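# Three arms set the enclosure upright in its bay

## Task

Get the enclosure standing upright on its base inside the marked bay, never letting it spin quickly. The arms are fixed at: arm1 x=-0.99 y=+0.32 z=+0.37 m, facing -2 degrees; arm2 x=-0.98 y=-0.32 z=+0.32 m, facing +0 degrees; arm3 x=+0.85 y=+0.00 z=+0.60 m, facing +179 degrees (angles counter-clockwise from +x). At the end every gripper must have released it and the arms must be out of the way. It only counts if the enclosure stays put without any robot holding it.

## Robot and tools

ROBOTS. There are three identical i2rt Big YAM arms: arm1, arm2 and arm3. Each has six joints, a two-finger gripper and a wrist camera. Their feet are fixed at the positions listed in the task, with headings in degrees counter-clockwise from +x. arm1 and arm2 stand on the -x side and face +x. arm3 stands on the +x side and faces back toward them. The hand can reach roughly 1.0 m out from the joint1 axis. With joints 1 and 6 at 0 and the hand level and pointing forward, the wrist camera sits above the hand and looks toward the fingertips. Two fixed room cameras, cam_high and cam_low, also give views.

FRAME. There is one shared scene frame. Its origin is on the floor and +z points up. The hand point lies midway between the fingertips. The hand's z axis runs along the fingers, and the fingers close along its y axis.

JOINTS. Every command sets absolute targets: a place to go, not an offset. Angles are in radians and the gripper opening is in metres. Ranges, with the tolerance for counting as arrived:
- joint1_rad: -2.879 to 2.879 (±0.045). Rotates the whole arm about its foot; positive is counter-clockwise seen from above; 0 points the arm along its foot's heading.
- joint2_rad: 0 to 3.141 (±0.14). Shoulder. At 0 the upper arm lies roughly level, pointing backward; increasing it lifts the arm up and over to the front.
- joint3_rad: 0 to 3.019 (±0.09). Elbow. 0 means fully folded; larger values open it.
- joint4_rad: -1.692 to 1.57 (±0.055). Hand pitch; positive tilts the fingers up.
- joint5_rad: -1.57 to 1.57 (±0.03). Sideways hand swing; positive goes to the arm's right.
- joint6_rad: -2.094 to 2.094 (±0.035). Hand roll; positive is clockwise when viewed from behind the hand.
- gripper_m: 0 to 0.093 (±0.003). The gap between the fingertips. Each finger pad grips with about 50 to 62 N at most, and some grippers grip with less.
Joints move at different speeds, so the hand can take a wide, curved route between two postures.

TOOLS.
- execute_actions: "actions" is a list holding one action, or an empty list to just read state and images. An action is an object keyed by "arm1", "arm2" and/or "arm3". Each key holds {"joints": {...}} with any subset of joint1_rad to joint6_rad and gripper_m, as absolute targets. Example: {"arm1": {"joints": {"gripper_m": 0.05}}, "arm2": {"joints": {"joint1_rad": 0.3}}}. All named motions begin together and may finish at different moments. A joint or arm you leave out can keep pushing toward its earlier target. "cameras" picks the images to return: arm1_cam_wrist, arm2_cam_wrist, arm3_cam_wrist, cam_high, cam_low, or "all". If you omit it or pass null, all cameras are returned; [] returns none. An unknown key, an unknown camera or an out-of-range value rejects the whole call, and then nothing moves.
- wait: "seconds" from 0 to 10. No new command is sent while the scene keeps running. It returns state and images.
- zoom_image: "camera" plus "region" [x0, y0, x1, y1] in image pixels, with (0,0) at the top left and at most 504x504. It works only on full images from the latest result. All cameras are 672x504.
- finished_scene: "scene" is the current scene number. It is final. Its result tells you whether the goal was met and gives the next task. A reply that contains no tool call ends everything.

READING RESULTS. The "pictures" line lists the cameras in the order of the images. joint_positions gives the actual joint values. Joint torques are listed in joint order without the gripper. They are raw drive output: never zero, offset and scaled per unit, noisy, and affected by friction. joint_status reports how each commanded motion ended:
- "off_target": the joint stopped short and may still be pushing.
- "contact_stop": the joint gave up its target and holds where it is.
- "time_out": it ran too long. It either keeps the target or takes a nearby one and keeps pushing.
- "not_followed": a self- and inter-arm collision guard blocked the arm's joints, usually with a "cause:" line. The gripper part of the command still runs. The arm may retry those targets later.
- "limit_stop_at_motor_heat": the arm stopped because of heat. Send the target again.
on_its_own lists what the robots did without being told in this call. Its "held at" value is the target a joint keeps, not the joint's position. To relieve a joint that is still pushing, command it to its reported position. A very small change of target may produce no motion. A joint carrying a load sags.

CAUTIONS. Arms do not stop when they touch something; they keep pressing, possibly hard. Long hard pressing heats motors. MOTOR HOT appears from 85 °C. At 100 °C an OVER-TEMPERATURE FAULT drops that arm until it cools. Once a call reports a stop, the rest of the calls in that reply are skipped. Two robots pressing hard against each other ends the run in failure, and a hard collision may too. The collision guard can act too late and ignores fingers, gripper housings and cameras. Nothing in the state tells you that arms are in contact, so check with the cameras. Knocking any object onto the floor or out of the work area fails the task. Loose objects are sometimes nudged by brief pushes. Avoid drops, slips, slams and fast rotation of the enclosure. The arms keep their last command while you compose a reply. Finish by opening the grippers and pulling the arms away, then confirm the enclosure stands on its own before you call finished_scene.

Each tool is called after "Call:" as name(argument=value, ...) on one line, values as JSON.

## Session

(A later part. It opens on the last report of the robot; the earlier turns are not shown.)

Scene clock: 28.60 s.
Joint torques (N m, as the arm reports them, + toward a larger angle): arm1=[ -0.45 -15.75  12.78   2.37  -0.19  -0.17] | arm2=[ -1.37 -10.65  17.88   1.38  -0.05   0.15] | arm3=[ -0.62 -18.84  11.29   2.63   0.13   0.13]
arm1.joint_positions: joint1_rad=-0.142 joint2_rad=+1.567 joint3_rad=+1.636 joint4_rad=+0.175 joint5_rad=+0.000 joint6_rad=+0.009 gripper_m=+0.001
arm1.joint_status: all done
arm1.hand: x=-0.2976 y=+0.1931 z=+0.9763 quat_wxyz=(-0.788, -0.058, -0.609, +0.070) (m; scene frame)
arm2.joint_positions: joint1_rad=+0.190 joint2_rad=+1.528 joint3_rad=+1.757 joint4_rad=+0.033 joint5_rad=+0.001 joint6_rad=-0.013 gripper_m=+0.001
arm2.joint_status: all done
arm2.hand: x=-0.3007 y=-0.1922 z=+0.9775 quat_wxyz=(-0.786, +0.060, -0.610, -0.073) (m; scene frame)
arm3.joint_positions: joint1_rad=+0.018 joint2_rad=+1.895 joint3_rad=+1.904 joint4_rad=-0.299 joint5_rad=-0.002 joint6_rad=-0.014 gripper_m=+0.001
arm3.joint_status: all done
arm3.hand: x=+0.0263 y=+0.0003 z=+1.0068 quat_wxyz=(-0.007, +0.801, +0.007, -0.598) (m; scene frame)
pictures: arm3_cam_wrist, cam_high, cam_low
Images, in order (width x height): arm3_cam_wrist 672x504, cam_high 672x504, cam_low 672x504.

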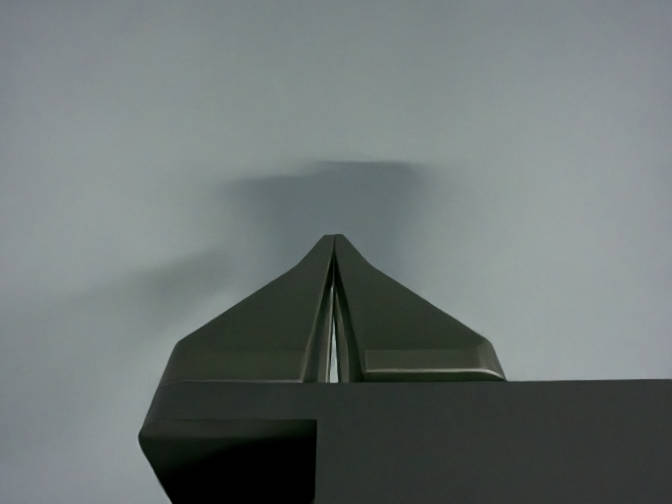

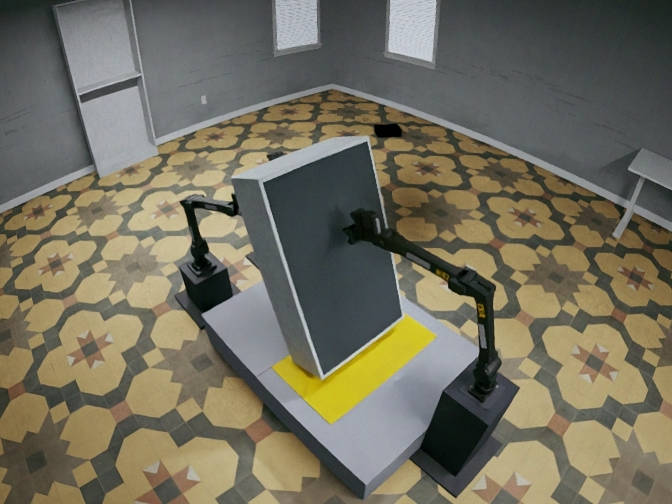

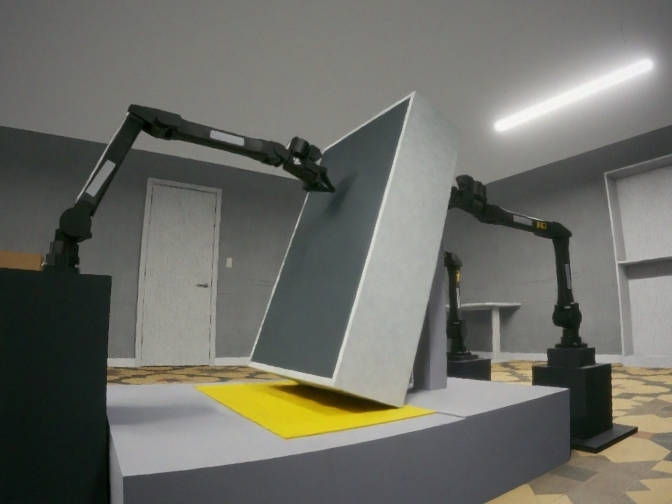

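Call:
execute_actions(actions=[{"arm1": {"joints": {"joint2_rad": 1.639, "joint3_rad": 1.7635, "joint4_rad": 0.163}}, "arm2": {"joints": {"joint2_rad": 1.5955, "joint3_rad": 1.901, "joint4_rad": 0.0065}}}], cameras=["cam_low", "cam_high", "arm3_cam_wrist"])

Scene clock: 31.13 s.
Joint torques (N m, as the arm reports them, + toward a larger angle): arm1=[ -1.1  -16.48  12.86   2.47  -0.12  -0.07] | arm2=[ -1.39 -10.68  17.64   1.36  -0.06   0.14] | arm3=[ -0.56 -18.85  11.29   2.64   0.13   0.13]
arm1.joint_positions: joint1_rad=-0.142 joint2_rad=+1.614 joint3_rad=+1.709 joint4_rad=+0.156 joint5_rad=+0.000 joint6_rad=+0.009 gripper_m=+0.001
arm1.joint_status: all done
arm1.hand: x=-0.2812 y=+0.1900 z=+0.9838 quat_wxyz=(-0.790, -0.058, -0.607, +0.070) (m; scene frame)
arm2.joint_positions: joint1_rad=+0.190 joint2_rad=+1.581 joint3_rad=+1.844 joint4_rad=+0.010 joint5_rad=+0.001 joint6_rad=-0.013 gripper_m=+0.001
arm2.joint_status: all done
arm2.hand: x=-0.2845 y=-0.1891 z=+0.9890 quat_wxyz=(-0.790, +0.060, -0.606, -0.073) (m; scene frame)
arm3.joint_positions: joint1_rad=+0.018 joint2_rad=+1.895 joint3_rad=+1.904 joint4_rad=-0.299 joint5_rad=-0.002 joint6_rad=-0.014 gripper_m=+0.001
arm3.joint_status: not commanded
arm3.hand: x=+0.0263 y=+0.0003 z=+1.0068 quat_wxyz=(-0.007, +0.801, +0.007, -0.598) (m; scene frame)
pictures: arm3_cam_wrist, cam_high, cam_low
Images, in order (width x height): arm3_cam_wrist 672x504, cam_high 672x504, cam_low 672x504.

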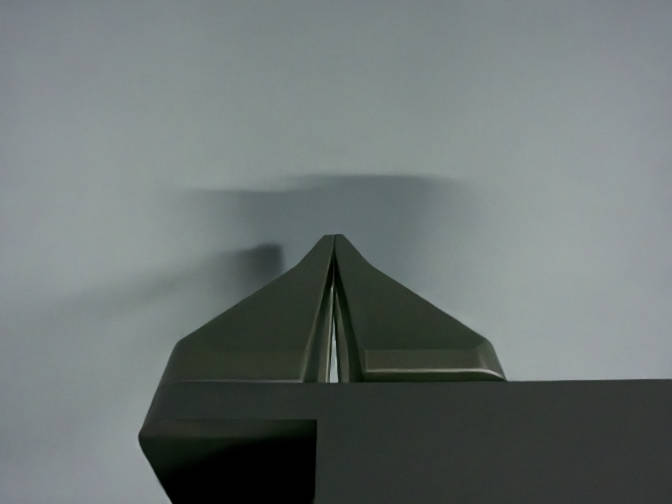

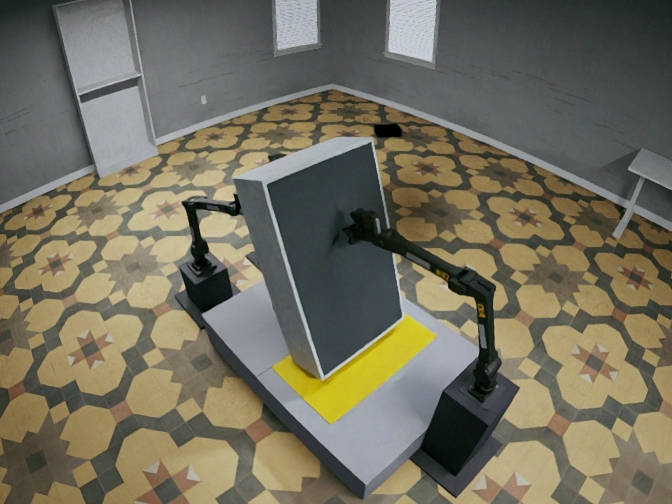

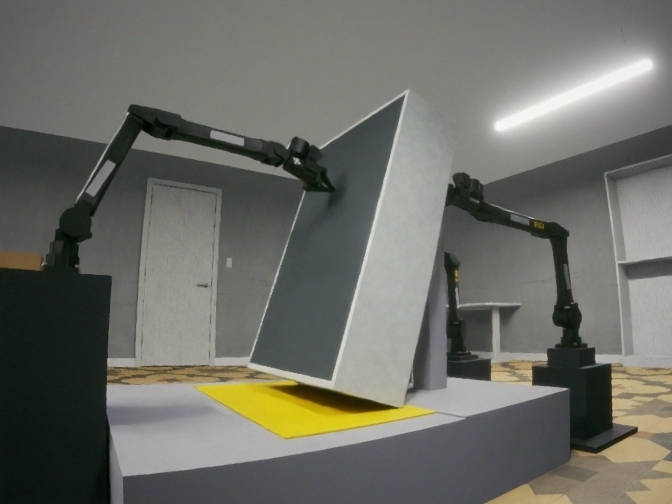

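Call:
execute_actions(actions=[{"arm1": {"joints": {"joint2_rad": 1.7095, "joint3_rad": 1.8655, "joint4_rad": 0.131}}, "arm2": {"joints": {"joint2_rad": 1.6815, "joint3_rad": 2.016, "joint4_rad": -0.027}}}], cameras=["cam_low", "cam_high", "arm3_cam_wrist"])

Scene clock: 33.00 s.
Joint torques (N m, as the arm reports them, + toward a larger angle): arm1=[ -1.76 -17.93  12.83   1.97  -0.15  -0.12] | arm2=[ -1.6  -12.29  17.53   1.36  -0.08   0.14] | arm3=[ -0.54 -17.23  11.99   2.61   0.1    0.12]
arm1.joint_positions: joint1_rad=-0.142 joint2_rad=+1.682 joint3_rad=+1.810 joint4_rad=+0.130 joint5_rad=+0.000 joint6_rad=+0.009 gripper_m=+0.001
arm1.joint_status: all done
arm1.hand: x=-0.2584 y=+0.1859 z=+0.9920 quat_wxyz=(-0.792, -0.057, -0.604, +0.070) (m; scene frame)
arm2.joint_positions: joint1_rad=+0.190 joint2_rad=+1.672 joint3_rad=+1.961 joint4_rad=-0.023 joint5_rad=+0.001 joint6_rad=-0.013 gripper_m=+0.001
arm2.joint_status: all done
arm2.hand: x=-0.2529 y=-0.1830 z=+0.9876 quat_wxyz=(-0.787, +0.060, -0.610, -0.073) (m; scene frame)
arm3.joint_positions: joint1_rad=+0.018 joint2_rad=+1.877 joint3_rad=+1.898 joint4_rad=-0.299 joint5_rad=-0.002 joint6_rad=-0.014 gripper_m=+0.001
arm3.joint_status: not commanded
arm3.hand: x=+0.0318 y=+0.0003 z=+1.0177 quat_wxyz=(-0.007, +0.798, +0.007, -0.603) (m; scene frame)
pictures: arm3_cam_wrist, cam_high, cam_low
Images, in order (width x height): arm3_cam_wrist 672x504, cam_high 672x504, cam_low 672x504.

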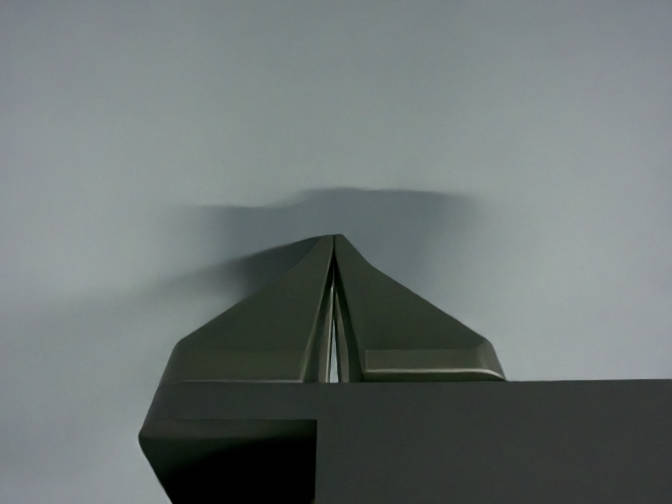

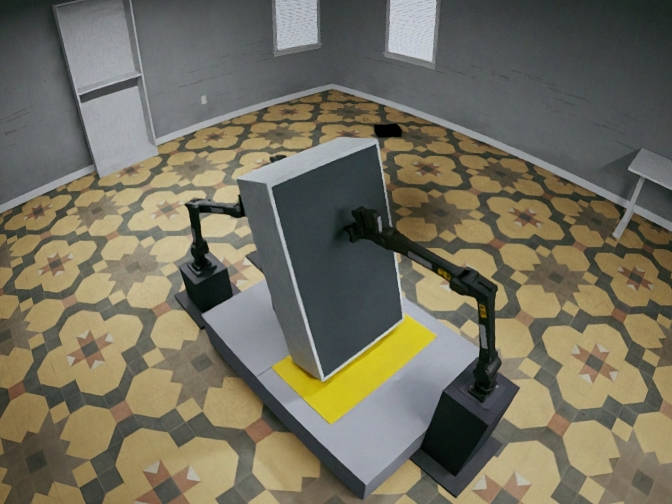

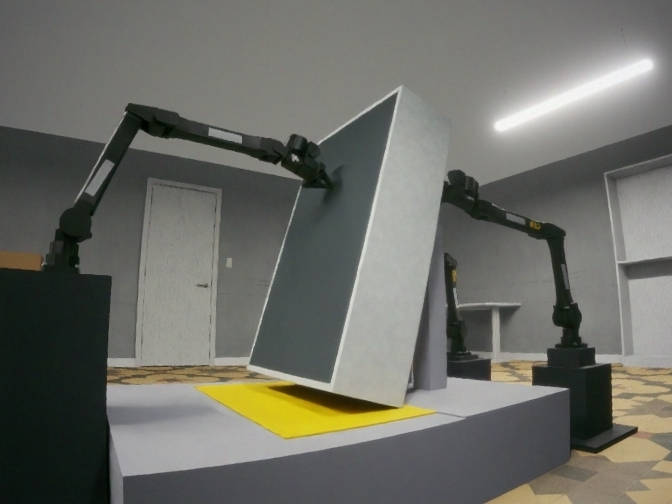

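Call:
execute_actions(actions=[{"arm1": {"joints": {"joint2_rad": 1.765, "joint3_rad": 1.945, "joint4_rad": 0.105}}, "arm2": {"joints": {"joint2_rad": 1.74, "joint3_rad": 2.10, "joint4_rad": -0.052}}, "arm3": {"joints": {"joint2_rad": 1.875, "joint3_rad": 1.86}}}], cameras=["cam_low", "cam_high", "arm3_cam_wrist"])

Scene clock: 37.57 s.
Joint torques (N m, as the arm reports them, + toward a larger angle): arm1=[ -1.77 -17.53  13.39   1.94  -0.09  -0.17] | arm2=[ -1.48 -12.38  17.62   1.46  -0.06   0.14] | arm3=[ -0.62 -16.31  12.07   2.66   0.1    0.12]
arm1.joint_positions: joint1_rad=-0.142 joint2_rad=+1.731 joint3_rad=+1.887 joint4_rad=+0.105 joint5_rad=+0.000 joint6_rad=+0.009 gripper_m=+0.001
arm1.joint_status: all done
arm1.hand: x=-0.2426 y=+0.1830 z=+0.9979 quat_wxyz=(-0.793, -0.057, -0.603, +0.070) (m; scene frame)
arm2.joint_positions: joint1_rad=+0.190 joint2_rad=+1.725 joint3_rad=+2.043 joint4_rad=-0.051 joint5_rad=+0.000 joint6_rad=-0.013 gripper_m=+0.001
arm2.joint_status: all done
arm2.hand: x=-0.2374 y=-0.1799 z=+0.9928 quat_wxyz=(-0.788, +0.060, -0.609, -0.073) (m; scene frame)
arm3.joint_positions: joint1_rad=+0.018 joint2_rad=+1.837 joint3_rad=+1.862 joint4_rad=-0.298 joint5_rad=-0.002 joint6_rad=-0.014 gripper_m=+0.001
arm3.joint_status: all done
arm3.hand: x=+0.0451 y=+0.0002 z=+1.0265 quat_wxyz=(-0.007, +0.797, +0.007, -0.604) (m; scene frame)
pictures: arm3_cam_wrist, cam_high, cam_low
Images, in order (width x height): arm3_cam_wrist 672x504, cam_high 672x504, cam_low 672x504.

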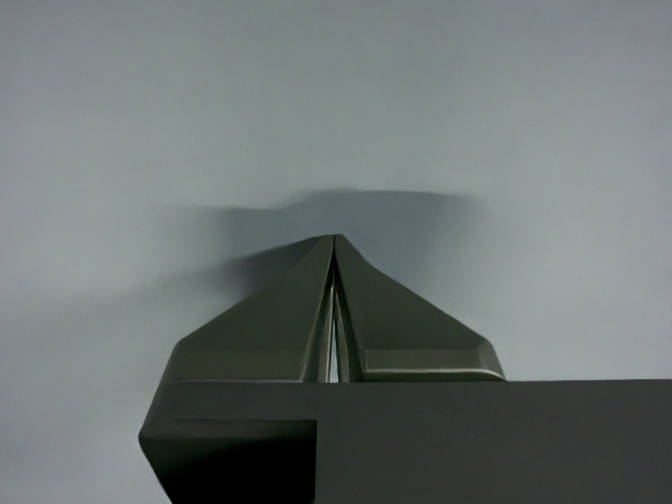

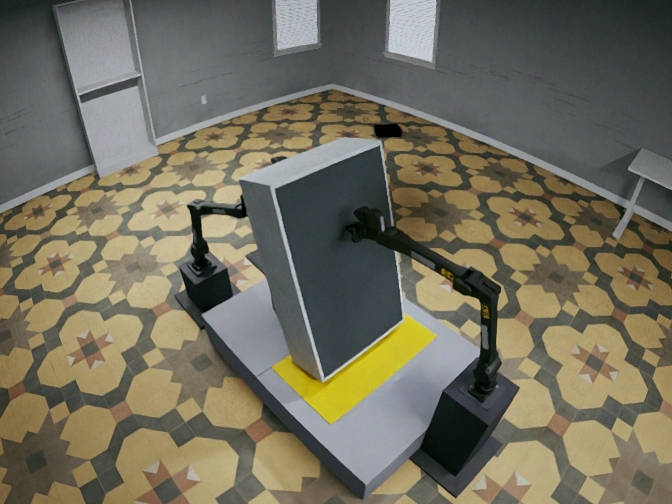

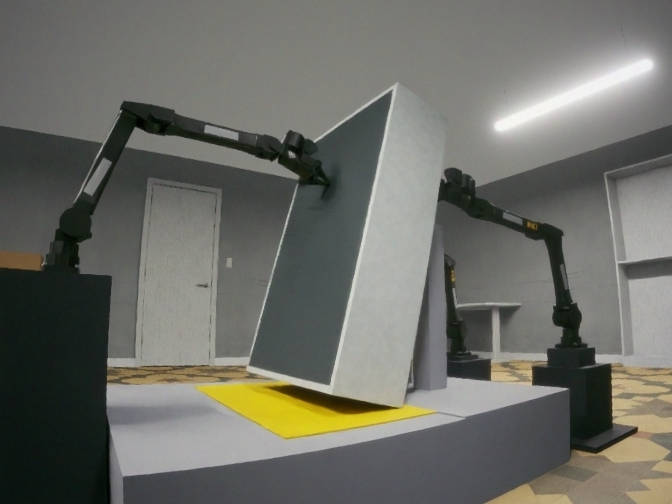

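Call:
execute_actions(actions=[{"arm1": {"joints": {"joint2_rad": 1.884, "joint3_rad": 2.122, "joint4_rad": 0.047}}, "arm2": {"joints": {"joint2_rad": 1.87, "joint3_rad": 2.294, "joint4_rad": -0.115}}, "arm3": {"joints": {"joint2_rad": 1.775, "joint3_rad": 1.76}}}], cameras=["cam_low", "cam_high", "arm3_cam_wrist"])

Scene clock: 39.13 s.
Joint torques (N m, as the arm reports them, + toward a larger angle): arm1=[ -0.51 -20.91  12.73   1.9   -0.04  -0.18] | arm2=[ -1.22 -15.65  16.99   1.39  -0.04   0.15] | arm3=[ -0.59 -12.38  13.28   2.59   0.11   0.13]
arm1.joint_positions: joint1_rad=-0.142 joint2_rad=+1.866 joint3_rad=+2.069 joint4_rad=+0.052 joint5_rad=-0.001 joint6_rad=+0.009 gripper_m=+0.001
arm1.joint_status: all done
arm1.hand: x=-0.1980 y=+0.1748 z=+0.9934 quat_wxyz=(-0.791, -0.057, -0.605, +0.070) (m; scene frame)
arm2.joint_positions: joint1_rad=+0.190 joint2_rad=+1.868 joint3_rad=+2.241 joint4_rad=-0.113 joint5_rad=+0.000 joint6_rad=-0.013 gripper_m=+0.001
arm2.joint_status: all done
arm2.hand: x=-0.1943 y=-0.1714 z=+0.9884 quat_wxyz=(-0.785, +0.061, -0.612, -0.073) (m; scene frame)
arm3.joint_positions: joint1_rad=+0.018 joint2_rad=+1.711 joint3_rad=+1.751 joint4_rad=-0.296 joint5_rad=-0.002 joint6_rad=-0.014 gripper_m=+0.001
arm3.joint_status: all done
arm3.hand: x=+0.0894 y=-0.0002 z=+1.0548 quat_wxyz=(-0.007, +0.791, +0.007, -0.611) (m; scene frame)
pictures: arm3_cam_wrist, cam_high, cam_low
Images, in order (width x height): arm3_cam_wrist 672x504, cam_high 672x504, cam_low 672x504.

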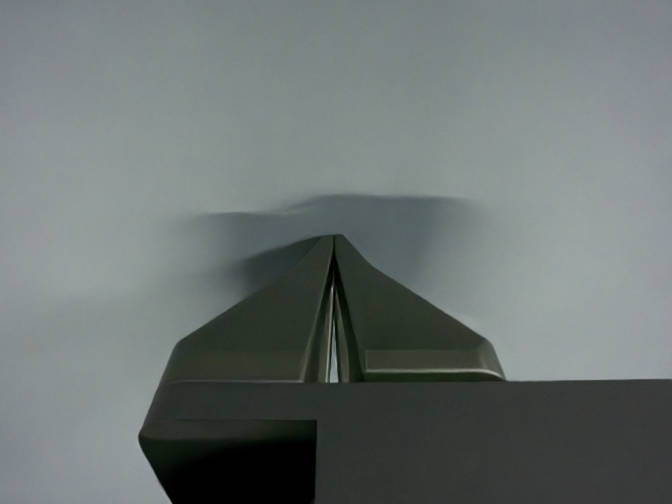

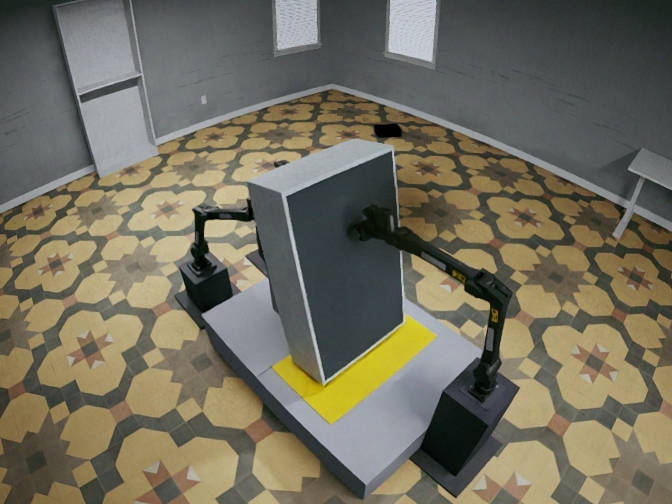

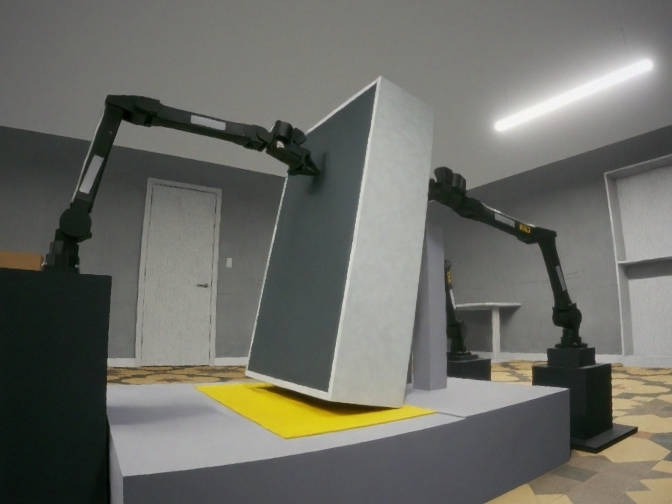

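Call:
execute_actions(actions=[{"arm3": {"joints": {"joint2_rad": 1.695, "joint3_rad": 1.68}}}], cameras=["cam_low", "cam_high"])

Scene clock: 40.53 s.
Joint torques (N m, as the arm reports them, + toward a larger angle): arm1=[  0.21 -20.79  12.77   1.64  -0.01  -0.12] | arm2=[ -1.38 -15.67  17.09   1.41  -0.05   0.14] | arm3=[ -0.46 -10.89  14.87   3.36   0.12   0.12]
arm1.joint_positions: joint1_rad=-0.142 joint2_rad=+1.866 joint3_rad=+2.069 joint4_rad=+0.052 joint5_rad=-0.001 joint6_rad=+0.009 gripper_m=+0.001
arm1.joint_status: not commanded
arm1.hand: x=-0.1980 y=+0.1748 z=+0.9934 quat_wxyz=(-0.791, -0.057, -0.605, +0.070) (m; scene frame)
arm2.joint_positions: joint1_rad=+0.190 joint2_rad=+1.868 joint3_rad=+2.241 joint4_rad=-0.113 joint5_rad=+0.000 joint6_rad=-0.013 gripper_m=+0.001
arm2.joint_status: not commanded
arm2.hand: x=-0.1943 y=-0.1714 z=+0.9884 quat_wxyz=(-0.785, +0.061, -0.612, -0.073) (m; scene frame)
arm3.joint_positions: joint1_rad=+0.018 joint2_rad=+1.632 joint3_rad=+1.653 joint4_rad=-0.318 joint5_rad=-0.002 joint6_rad=-0.014 gripper_m=+0.001
arm3.joint_status: all done
arm3.hand: x=+0.1211 y=-0.0003 z=+1.0461 quat_wxyz=(-0.007, +0.804, +0.007, -0.595) (m; scene frame)
pictures: cam_high, cam_low
Images, in order (width x height): cam_high 672x504, cam_low 672x504.

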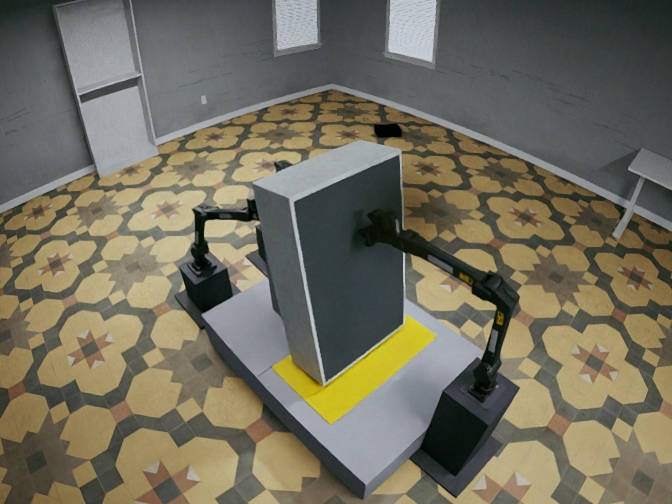

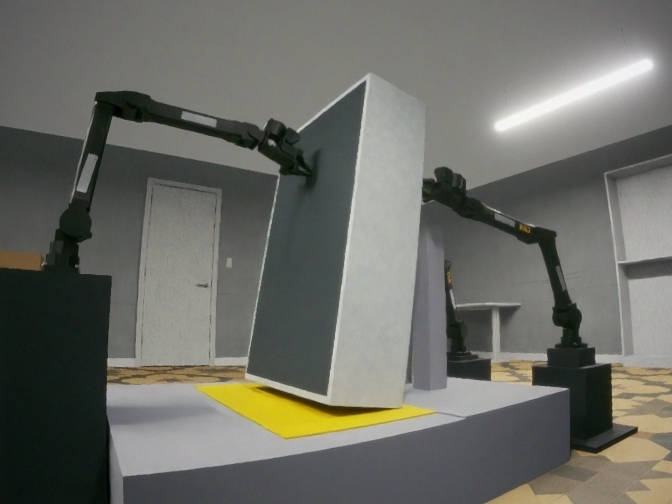

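Call:
execute_actions(actions=[{"arm1": {"joints": {"joint2_rad": 1.63, "joint3_rad": 1.74, "joint4_rad": 0.18}}, "arm2": {"joints": {"joint2_rad": 1.61, "joint3_rad": 1.89, "joint4_rad": 0.007}}, "arm3": {"joints": {"joint2_rad": 1.62, "joint3_rad": 1.605}}}], cameras=["cam_low", "cam_high"])

Scene clock: 42.37 s.
Joint torques (N m, as the arm reports them, + toward a larger angle): arm1=[ -0.62 -16.47   8.43   2.38  -0.16  -0.1 ] | arm2=[ -1.26 -11.39  12.25   1.74  -0.05   0.15] | arm3=[-0.58 -8.64 17.04  4.56  0.15  0.12]
arm1.joint_positions: joint1_rad=-0.142 joint2_rad=+1.611 joint3_rad=+1.746 joint4_rad=+0.175 joint5_rad=-0.001 joint6_rad=+0.009 gripper_m=+0.001
arm1.joint_status: all done
arm1.hand: x=-0.2882 y=+0.1916 z=+1.0132 quat_wxyz=(-0.807, -0.055, -0.583, +0.071) (m; scene frame)
arm2.joint_positions: joint1_rad=+0.190 joint2_rad=+1.603 joint3_rad=+1.886 joint4_rad=+0.000 joint5_rad=+0.000 joint6_rad=-0.013 gripper_m=+0.001
arm2.joint_status: all done
arm2.hand: x=-0.2790 y=-0.1881 z=+0.9969 quat_wxyz=(-0.793, +0.060, -0.602, -0.073) (m; scene frame)
arm3.joint_positions: joint1_rad=+0.019 joint2_rad=+1.546 joint3_rad=+1.556 joint4_rad=-0.347 joint5_rad=-0.003 joint6_rad=-0.014 gripper_m=+0.001
arm3.joint_status: all done
arm3.hand: x=+0.1565 y=-0.0011 z=+1.0387 quat_wxyz=(-0.006, +0.815, +0.007, -0.579) (m; scene frame)
pictures: cam_high, cam_low
Images, in order (width x height): cam_high 672x504, cam_low 672x504.

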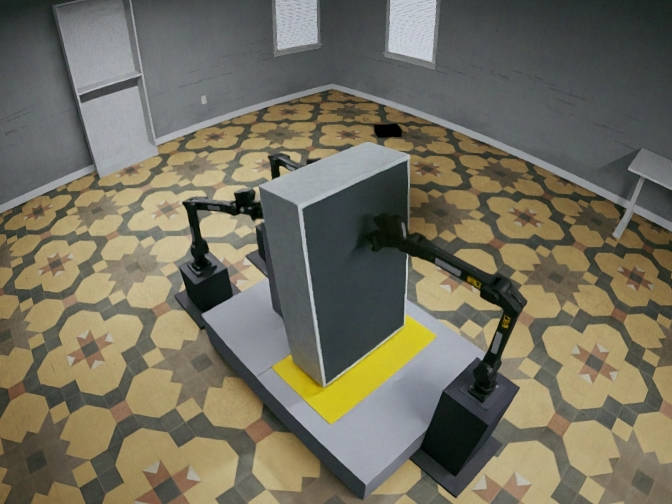

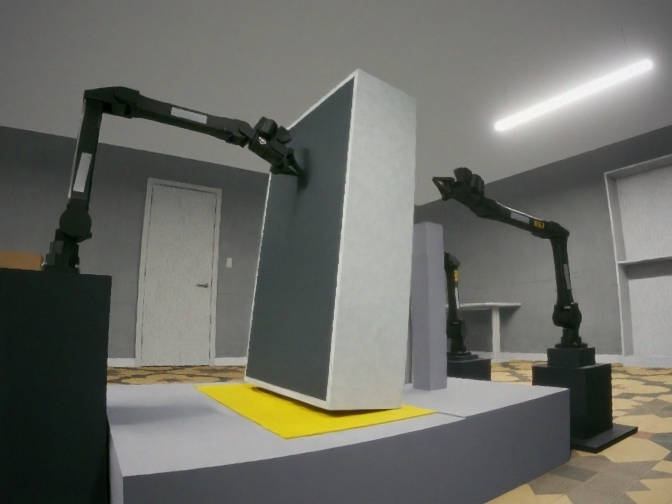

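Call:
execute_actions(actions=[{"arm3": {"joints": {"joint2_rad": 1.565, "joint3_rad": 1.55}}, "arm1": {"joints": {"joint2_rad": 1.39, "joint3_rad": 1.41, "joint4_rad": 0.31}}, "arm2": {"joints": {"joint2_rad": 1.355, "joint3_rad": 1.55, "joint4_rad": 0.13}}}], cameras=["cam_high", "cam_low"])

Scene clock: 44.10 s.
Joint torques (N m, as the arm reports them, + toward a larger angle): arm1=[ -0.62 -12.77   8.25   2.27  -0.04  -0.16] | arm2=[-1.35 -7.43 12.12  1.81 -0.04  0.15] | arm3=[-0.67 -7.26 17.85  4.96  0.18  0.12]
arm1.joint_positions: joint1_rad=-0.142 joint2_rad=+1.370 joint3_rad=+1.417 joint4_rad=+0.303 joint5_rad=-0.001 joint6_rad=+0.009 gripper_m=+0.001
arm1.joint_status: all done
arm1.hand: x=-0.3788 y=+0.2084 z=+0.9975 quat_wxyz=(-0.819, -0.053, -0.567, +0.072) (m; scene frame)
arm2.joint_positions: joint1_rad=+0.190 joint2_rad=+1.342 joint3_rad=+1.548 joint4_rad=+0.121 joint5_rad=+0.000 joint6_rad=-0.013 gripper_m=+0.001
arm2.joint_status: all done
arm2.hand: x=-0.3729 y=-0.2064 z=+0.9876 quat_wxyz=(-0.805, +0.058, -0.585, -0.074) (m; scene frame)
arm3.joint_positions: joint1_rad=+0.020 joint2_rad=+1.490 joint3_rad=+1.491 joint4_rad=-0.360 joint5_rad=-0.004 joint6_rad=-0.013 gripper_m=+0.001
arm3.joint_status: all done
arm3.hand: x=+0.1796 y=-0.0014 z=+1.0328 quat_wxyz=(-0.006, +0.822, +0.007, -0.570) (m; scene frame)
pictures: cam_high, cam_low
Images, in order (width x height): cam_high 672x504, cam_low 672x504.

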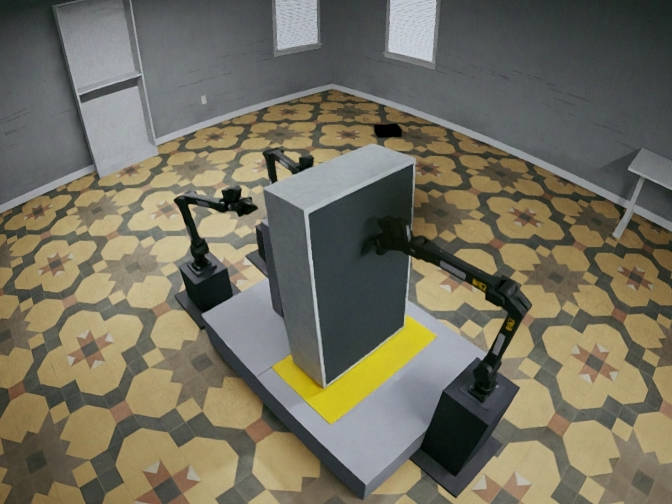

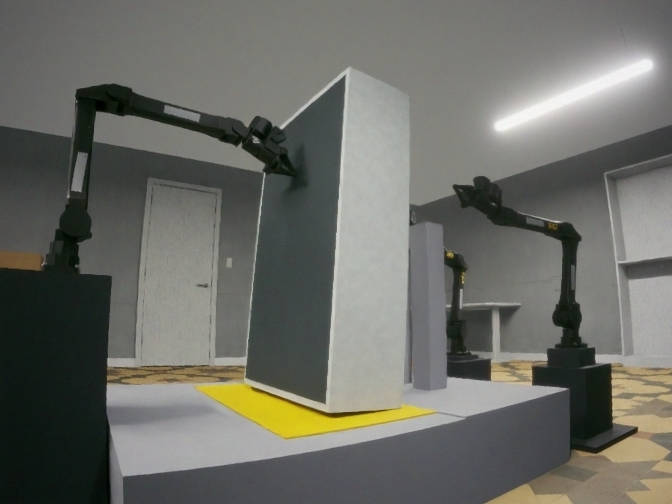

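Call:
execute_actions(actions=[{"arm3": {"joints": {"joint2_rad": 1.51, "joint3_rad": 1.495}}, "arm1": {"joints": {"joint2_rad": 1.151, "joint3_rad": 1.077, "joint4_rad": 0.433}}, "arm2": {"joints": {"joint2_rad": 1.099, "joint3_rad": 1.201, "joint4_rad": 0.247}}}], cameras=["cam_high", "cam_low"])

Scene clock: 45.40 s.
Joint torques (N m, as the arm reports them, + toward a larger angle): arm1=[-0.89 -7.29  8.27  2.24 -0.12 -0.18] | arm2=[-1.46 -3.84 12.39  1.8  -0.05  0.15] | arm3=[-0.73 -5.19 19.63  5.91  0.2   0.11]
arm1.joint_positions: joint1_rad=-0.142 joint2_rad=+1.136 joint3_rad=+1.084 joint4_rad=+0.425 joint5_rad=-0.001 joint6_rad=+0.009 gripper_m=+0.001
arm1.joint_status: all done
arm1.hand: x=-0.4678 y=+0.2248 z=+0.9512 quat_wxyz=(-0.825, -0.052, -0.558, +0.073) (m; scene frame)
arm2.joint_positions: joint1_rad=+0.190 joint2_rad=+1.090 joint3_rad=+1.199 joint4_rad=+0.237 joint5_rad=+0.000 joint6_rad=-0.013 gripper_m=+0.001
arm2.joint_status: all done
arm2.hand: x=-0.4631 y=-0.2237 z=+0.9396 quat_wxyz=(-0.811, +0.057, -0.577, -0.075) (m; scene frame)
arm3.joint_positions: joint1_rad=+0.020 joint2_rad=+1.424 joint3_rad=+1.418 joint4_rad=-0.384 joint5_rad=-0.004 joint6_rad=-0.013 gripper_m=+0.001
arm3.joint_status: all done
arm3.hand: x=+0.2079 y=-0.0021 z=+1.0246 quat_wxyz=(-0.005, +0.831, +0.008, -0.557) (m; scene frame)
pictures: cam_high, cam_low
Images, in order (width x height): cam_high 672x504, cam_low 672x504.

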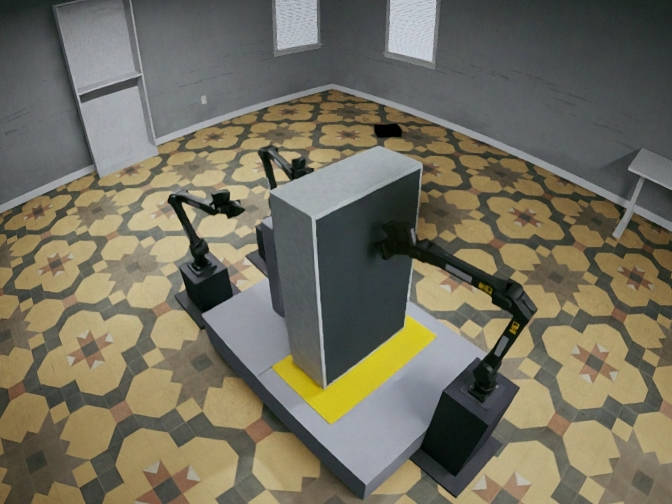

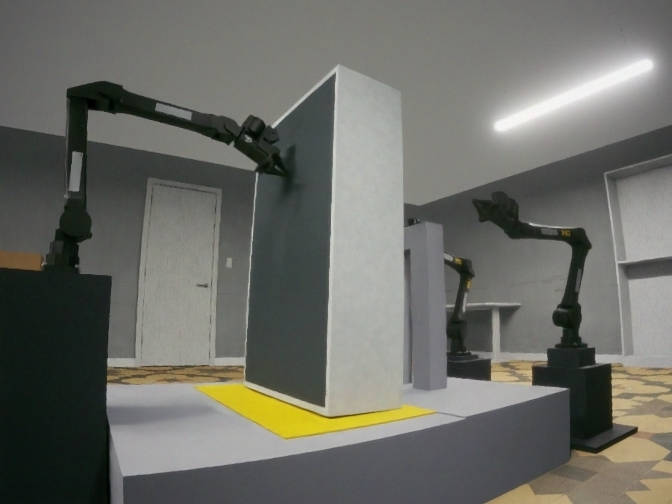

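Call:
execute_actions(actions=[{"arm3": {"joints": {"joint2_rad": 1.48, "joint3_rad": 1.465}}}], cameras=["cam_high", "cam_low"])

Scene clock: 46.27 s.
Joint torques (N m, as the arm reports them, + toward a larger angle): arm1=[-1.24 -7.52  8.39  2.43 -0.04 -0.19] | arm2=[-1.46 -3.69 12.3   1.78 -0.05  0.15] | arm3=[-0.76 -5.2  19.48  5.83  0.21  0.11]
arm1.joint_positions: joint1_rad=-0.142 joint2_rad=+1.136 joint3_rad=+1.084 joint4_rad=+0.425 joint5_rad=-0.001 joint6_rad=+0.009 gripper_m=+0.001
arm1.joint_status: not commanded
arm1.hand: x=-0.4678 y=+0.2248 z=+0.9512 quat_wxyz=(-0.825, -0.052, -0.558, +0.073) (m; scene frame)
arm2.joint_positions: joint1_rad=+0.190 joint2_rad=+1.090 joint3_rad=+1.199 joint4_rad=+0.237 joint5_rad=+0.000 joint6_rad=-0.013 gripper_m=+0.001
arm2.joint_status: not commanded
arm2.hand: x=-0.4631 y=-0.2237 z=+0.9396 quat_wxyz=(-0.811, +0.057, -0.577, -0.075) (m; scene frame)
arm3.joint_positions: joint1_rad=+0.021 joint2_rad=+1.399 joint3_rad=+1.387 joint4_rad=-0.384 joint5_rad=-0.004 joint6_rad=-0.013 gripper_m=+0.001
arm3.joint_status: all done
arm3.hand: x=+0.2178 y=-0.0023 z=+1.0213 quat_wxyz=(-0.005, +0.832, +0.008, -0.554) (m; scene frame)
pictures: cam_high, cam_low
Images, in order (width x height): cam_high 672x504, cam_low 672x504.

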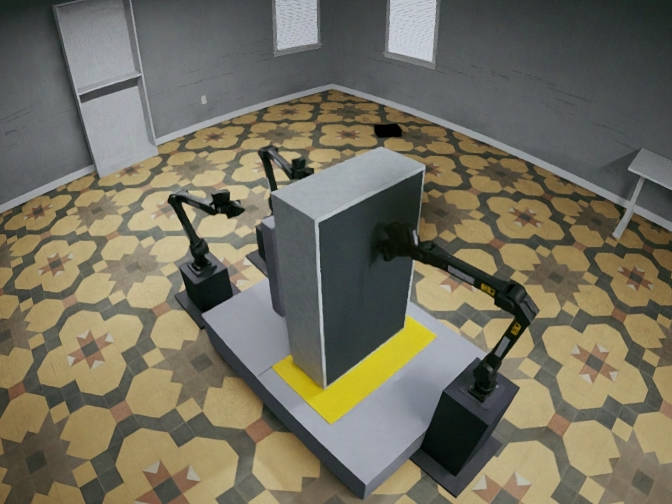

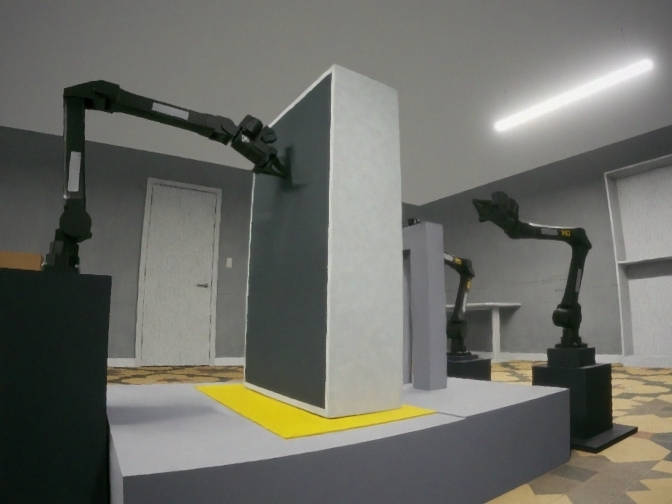

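Call:
execute_actions(actions=[{"arm3": {"joints": {"joint2_rad": 1.45, "joint3_rad": 1.435}}}], cameras=["cam_high", "cam_low"])

Scene clock: 47.27 s.
Joint torques (N m, as the arm reports them, + toward a larger angle): arm1=[-1.27 -8.15  8.52  2.01 -0.06 -0.1 ] | arm2=[-1.43 -3.64 12.34  1.77 -0.04  0.15] | arm3=[-0.67 -4.8  20.    6.18  0.22  0.1 ]
arm1.joint_positions: joint1_rad=-0.142 joint2_rad=+1.136 joint3_rad=+1.084 joint4_rad=+0.425 joint5_rad=-0.001 joint6_rad=+0.009 gripper_m=+0.001
arm1.joint_status: not commanded
arm1.hand: x=-0.4678 y=+0.2248 z=+0.9512 quat_wxyz=(-0.825, -0.052, -0.558, +0.073) (m; scene frame)
arm2.joint_positions: joint1_rad=+0.190 joint2_rad=+1.090 joint3_rad=+1.199 joint4_rad=+0.237 joint5_rad=+0.000 joint6_rad=-0.013 gripper_m=+0.001
arm2.joint_status: not commanded
arm2.hand: x=-0.4631 y=-0.2237 z=+0.9396 quat_wxyz=(-0.811, +0.057, -0.577, -0.075) (m; scene frame)
arm3.joint_positions: joint1_rad=+0.021 joint2_rad=+1.368 joint3_rad=+1.352 joint4_rad=-0.390 joint5_rad=-0.005 joint6_rad=-0.012 gripper_m=+0.001
arm3.joint_status: all done
arm3.hand: x=+0.2309 y=-0.0026 z=+1.0170 quat_wxyz=(-0.004, +0.835, +0.008, -0.550) (m; scene frame)
pictures: cam_high, cam_low
Images, in order (width x height): cam_high 672x504, cam_low 672x504.

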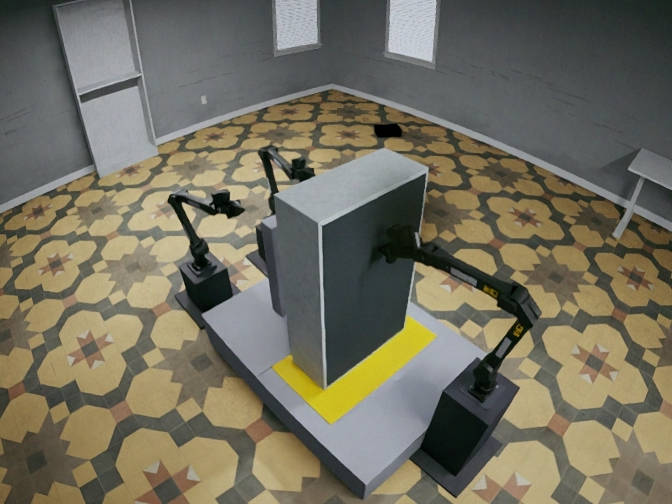

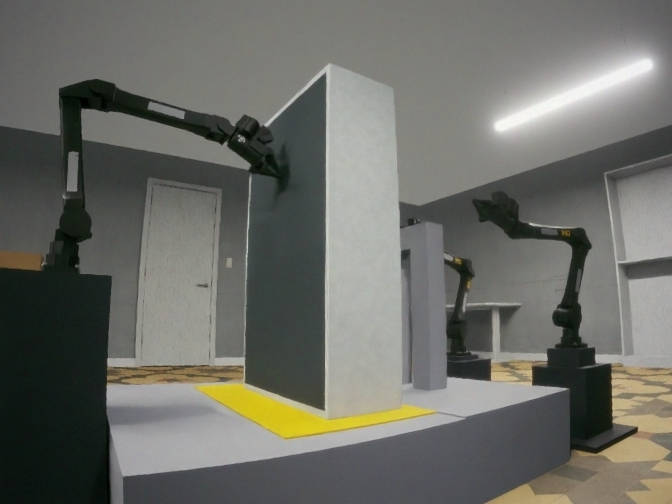

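Call:
execute_actions(actions=[{"arm3": {"joints": {"joint2_rad": 1.42, "joint3_rad": 1.405}}}], cameras=["cam_high", "cam_low"])

Scene clock: 47.80 s.
Joint torques (N m, as the arm reports them, + toward a larger angle): arm1=[-0.64 -8.9   8.35  2.17 -0.07 -0.18] | arm2=[-1.47 -3.73 12.32  1.77 -0.05  0.15] | arm3=[-0.72 -7.08 17.45  6.15  0.23  0.1 ]
arm1.joint_positions: joint1_rad=-0.142 joint2_rad=+1.136 joint3_rad=+1.084 joint4_rad=+0.425 joint5_rad=-0.001 joint6_rad=+0.009 gripper_m=+0.001
arm1.joint_status: not commanded
arm1.hand: x=-0.4678 y=+0.2248 z=+0.9512 quat_wxyz=(-0.825, -0.052, -0.558, +0.073) (m; scene frame)
arm2.joint_positions: joint1_rad=+0.190 joint2_rad=+1.090 joint3_rad=+1.199 joint4_rad=+0.237 joint5_rad=+0.000 joint6_rad=-0.013 gripper_m=+0.001
arm2.joint_status: not commanded
arm2.hand: x=-0.4631 y=-0.2237 z=+0.9396 quat_wxyz=(-0.811, +0.057, -0.577, -0.075) (m; scene frame)
arm3.joint_positions: joint1_rad=+0.021 joint2_rad=+1.367 joint3_rad=+1.349 joint4_rad=-0.390 joint5_rad=-0.005 joint6_rad=-0.012 gripper_m=+0.001
arm3.joint_status: all done
arm3.hand: x=+0.2315 y=-0.0026 z=+1.0163 quat_wxyz=(-0.004, +0.835, +0.008, -0.550) (m; scene frame)
pictures: cam_high, cam_low
Images, in order (width x height): cam_high 672x504, cam_low 672x504.

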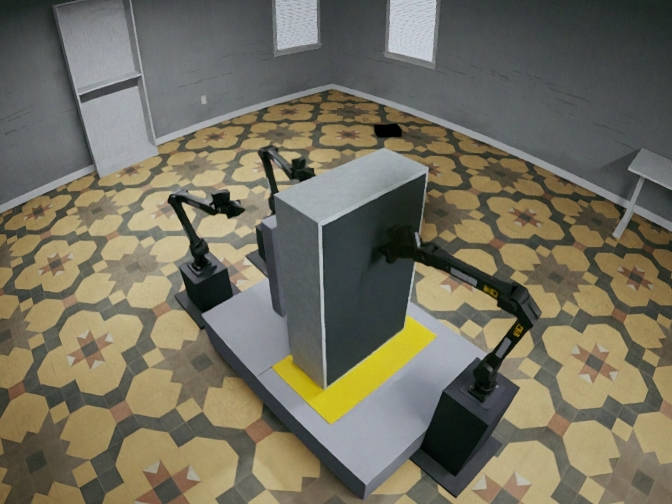

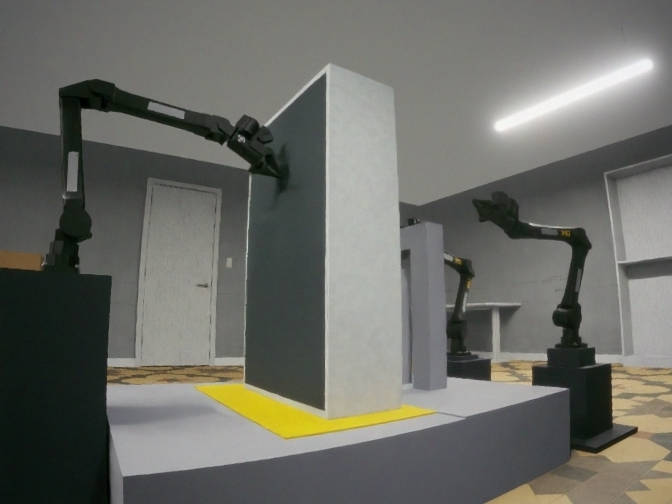

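Call:
execute_actions(actions=[{"arm3": {"joints": {"joint2_rad": 1.1, "joint3_rad": 1.15, "joint4_rad": -0.2}}}], cameras=["cam_high", "cam_low"])

Scene clock: 49.13 s.
Joint torques (N m, as the arm reports them, + toward a larger angle): arm1=[-1.28 -8.71  8.48  2.06 -0.09 -0.21] | arm2=[-1.65 -3.68 12.3   1.77 -0.04  0.15] | arm3=[-0.66 -4.7  11.14  2.57  0.13  0.11]
arm1.joint_positions: joint1_rad=-0.142 joint2_rad=+1.136 joint3_rad=+1.084 joint4_rad=+0.425 joint5_rad=-0.001 joint6_rad=+0.009 gripper_m=+0.001
arm1.joint_status: not commanded
arm1.hand: x=-0.4678 y=+0.2248 z=+0.9512 quat_wxyz=(-0.825, -0.052, -0.558, +0.073) (m; scene frame)
arm2.joint_positions: joint1_rad=+0.190 joint2_rad=+1.090 joint3_rad=+1.199 joint4_rad=+0.237 joint5_rad=+0.000 joint6_rad=-0.013 gripper_m=+0.001
arm2.joint_status: not commanded
arm2.hand: x=-0.4631 y=-0.2237 z=+0.9396 quat_wxyz=(-0.811, +0.057, -0.577, -0.075) (m; scene frame)
arm3.joint_positions: joint1_rad=+0.021 joint2_rad=+1.078 joint3_rad=+1.161 joint4_rad=-0.219 joint5_rad=-0.002 joint6_rad=-0.012 gripper_m=+0.001
arm3.joint_status: all done
arm3.hand: x=+0.3240 y=-0.0028 z=+1.0999 quat_wxyz=(-0.006, +0.753, +0.007, -0.658) (m; scene frame)
pictures: cam_high, cam_low
Images, in order (width x height): cam_high 672x504, cam_low 672x504.

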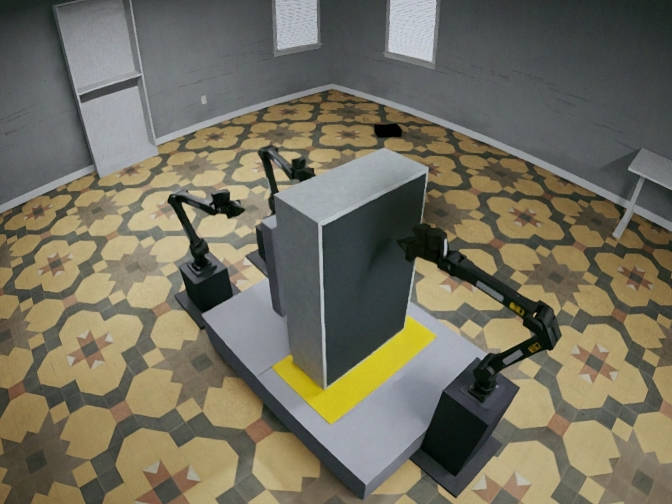

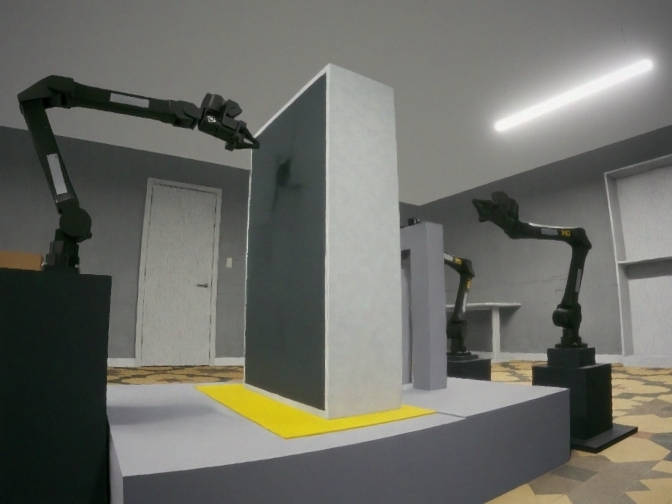

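Call:
execute_actions(actions=[{"arm3": {"joints": {"joint2_rad": 0.75, "joint3_rad": 0.85}}, "arm1": {"joints": {"joint2_rad": 0.85, "joint3_rad": 0.85}}, "arm2": {"joints": {"joint2_rad": 0.8, "joint3_rad": 0.95}}}], cameras=["cam_high", "cam_low"])

Scene clock: 50.47 s.
Joint torques (N m, as the arm reports them, + toward a larger angle): arm1=[-1.51 -2.25  8.17  2.   -0.1  -0.07] | arm2=[-1.45  0.45 12.07  1.63 -0.05  0.15] | arm3=[-0.66  0.25 10.93  2.52  0.12  0.11]
arm1.joint_positions: joint1_rad=-0.142 joint2_rad=+0.838 joint3_rad=+0.859 joint4_rad=+0.429 joint5_rad=-0.001 joint6_rad=+0.009 gripper_m=+0.001
arm1.joint_status: all done
arm1.hand: x=-0.5779 y=+0.2453 z=+0.9502 quat_wxyz=(-0.846, -0.049, -0.526, +0.075) (m; scene frame)
arm2.joint_positions: joint1_rad=+0.190 joint2_rad=+0.791 joint3_rad=+0.949 joint4_rad=+0.240 joint5_rad=+0.000 joint6_rad=-0.013 gripper_m=+0.001
arm2.joint_status: all done
arm2.hand: x=-0.5716 y=-0.2448 z=+0.9218 quat_wxyz=(-0.826, +0.055, -0.556, -0.076) (m; scene frame)
arm3.joint_positions: joint1_rad=+0.021 joint2_rad=+0.733 joint3_rad=+0.864 joint4_rad=-0.219 joint5_rad=-0.002 joint6_rad=-0.012 gripper_m=+0.001
arm3.joint_status: all done
arm3.hand: x=+0.4412 y=-0.0027 z=+1.0676 quat_wxyz=(-0.006, +0.737, +0.007, -0.675) (m; scene frame)
pictures: cam_high, cam_low
Images, in order (width x height): cam_high 672x504, cam_low 672x504.

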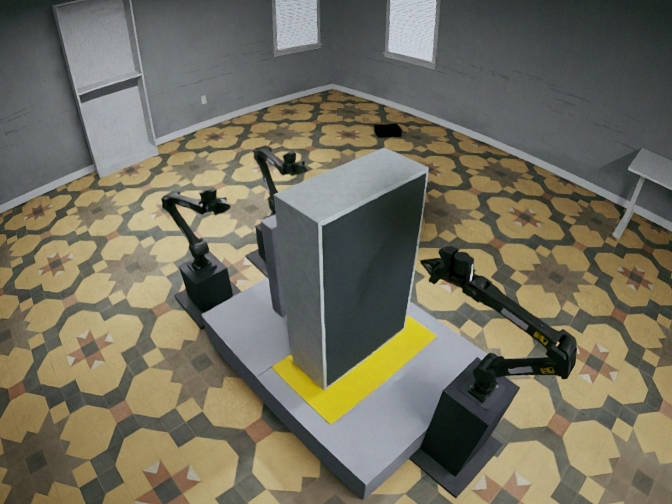

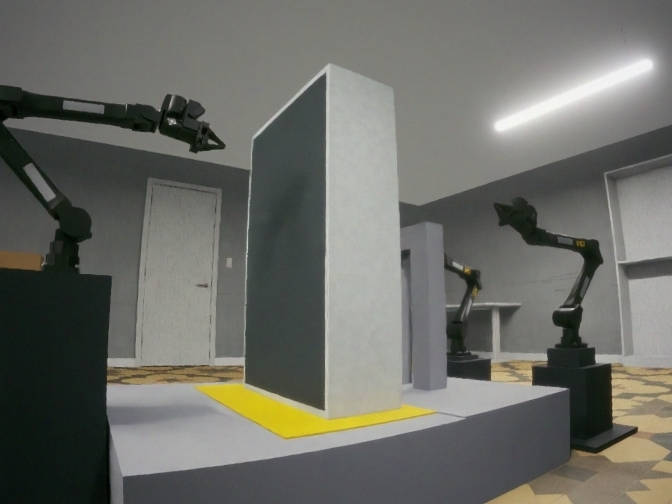

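Call:
finished_scene(scene=1)

The scene is finished: the task was done.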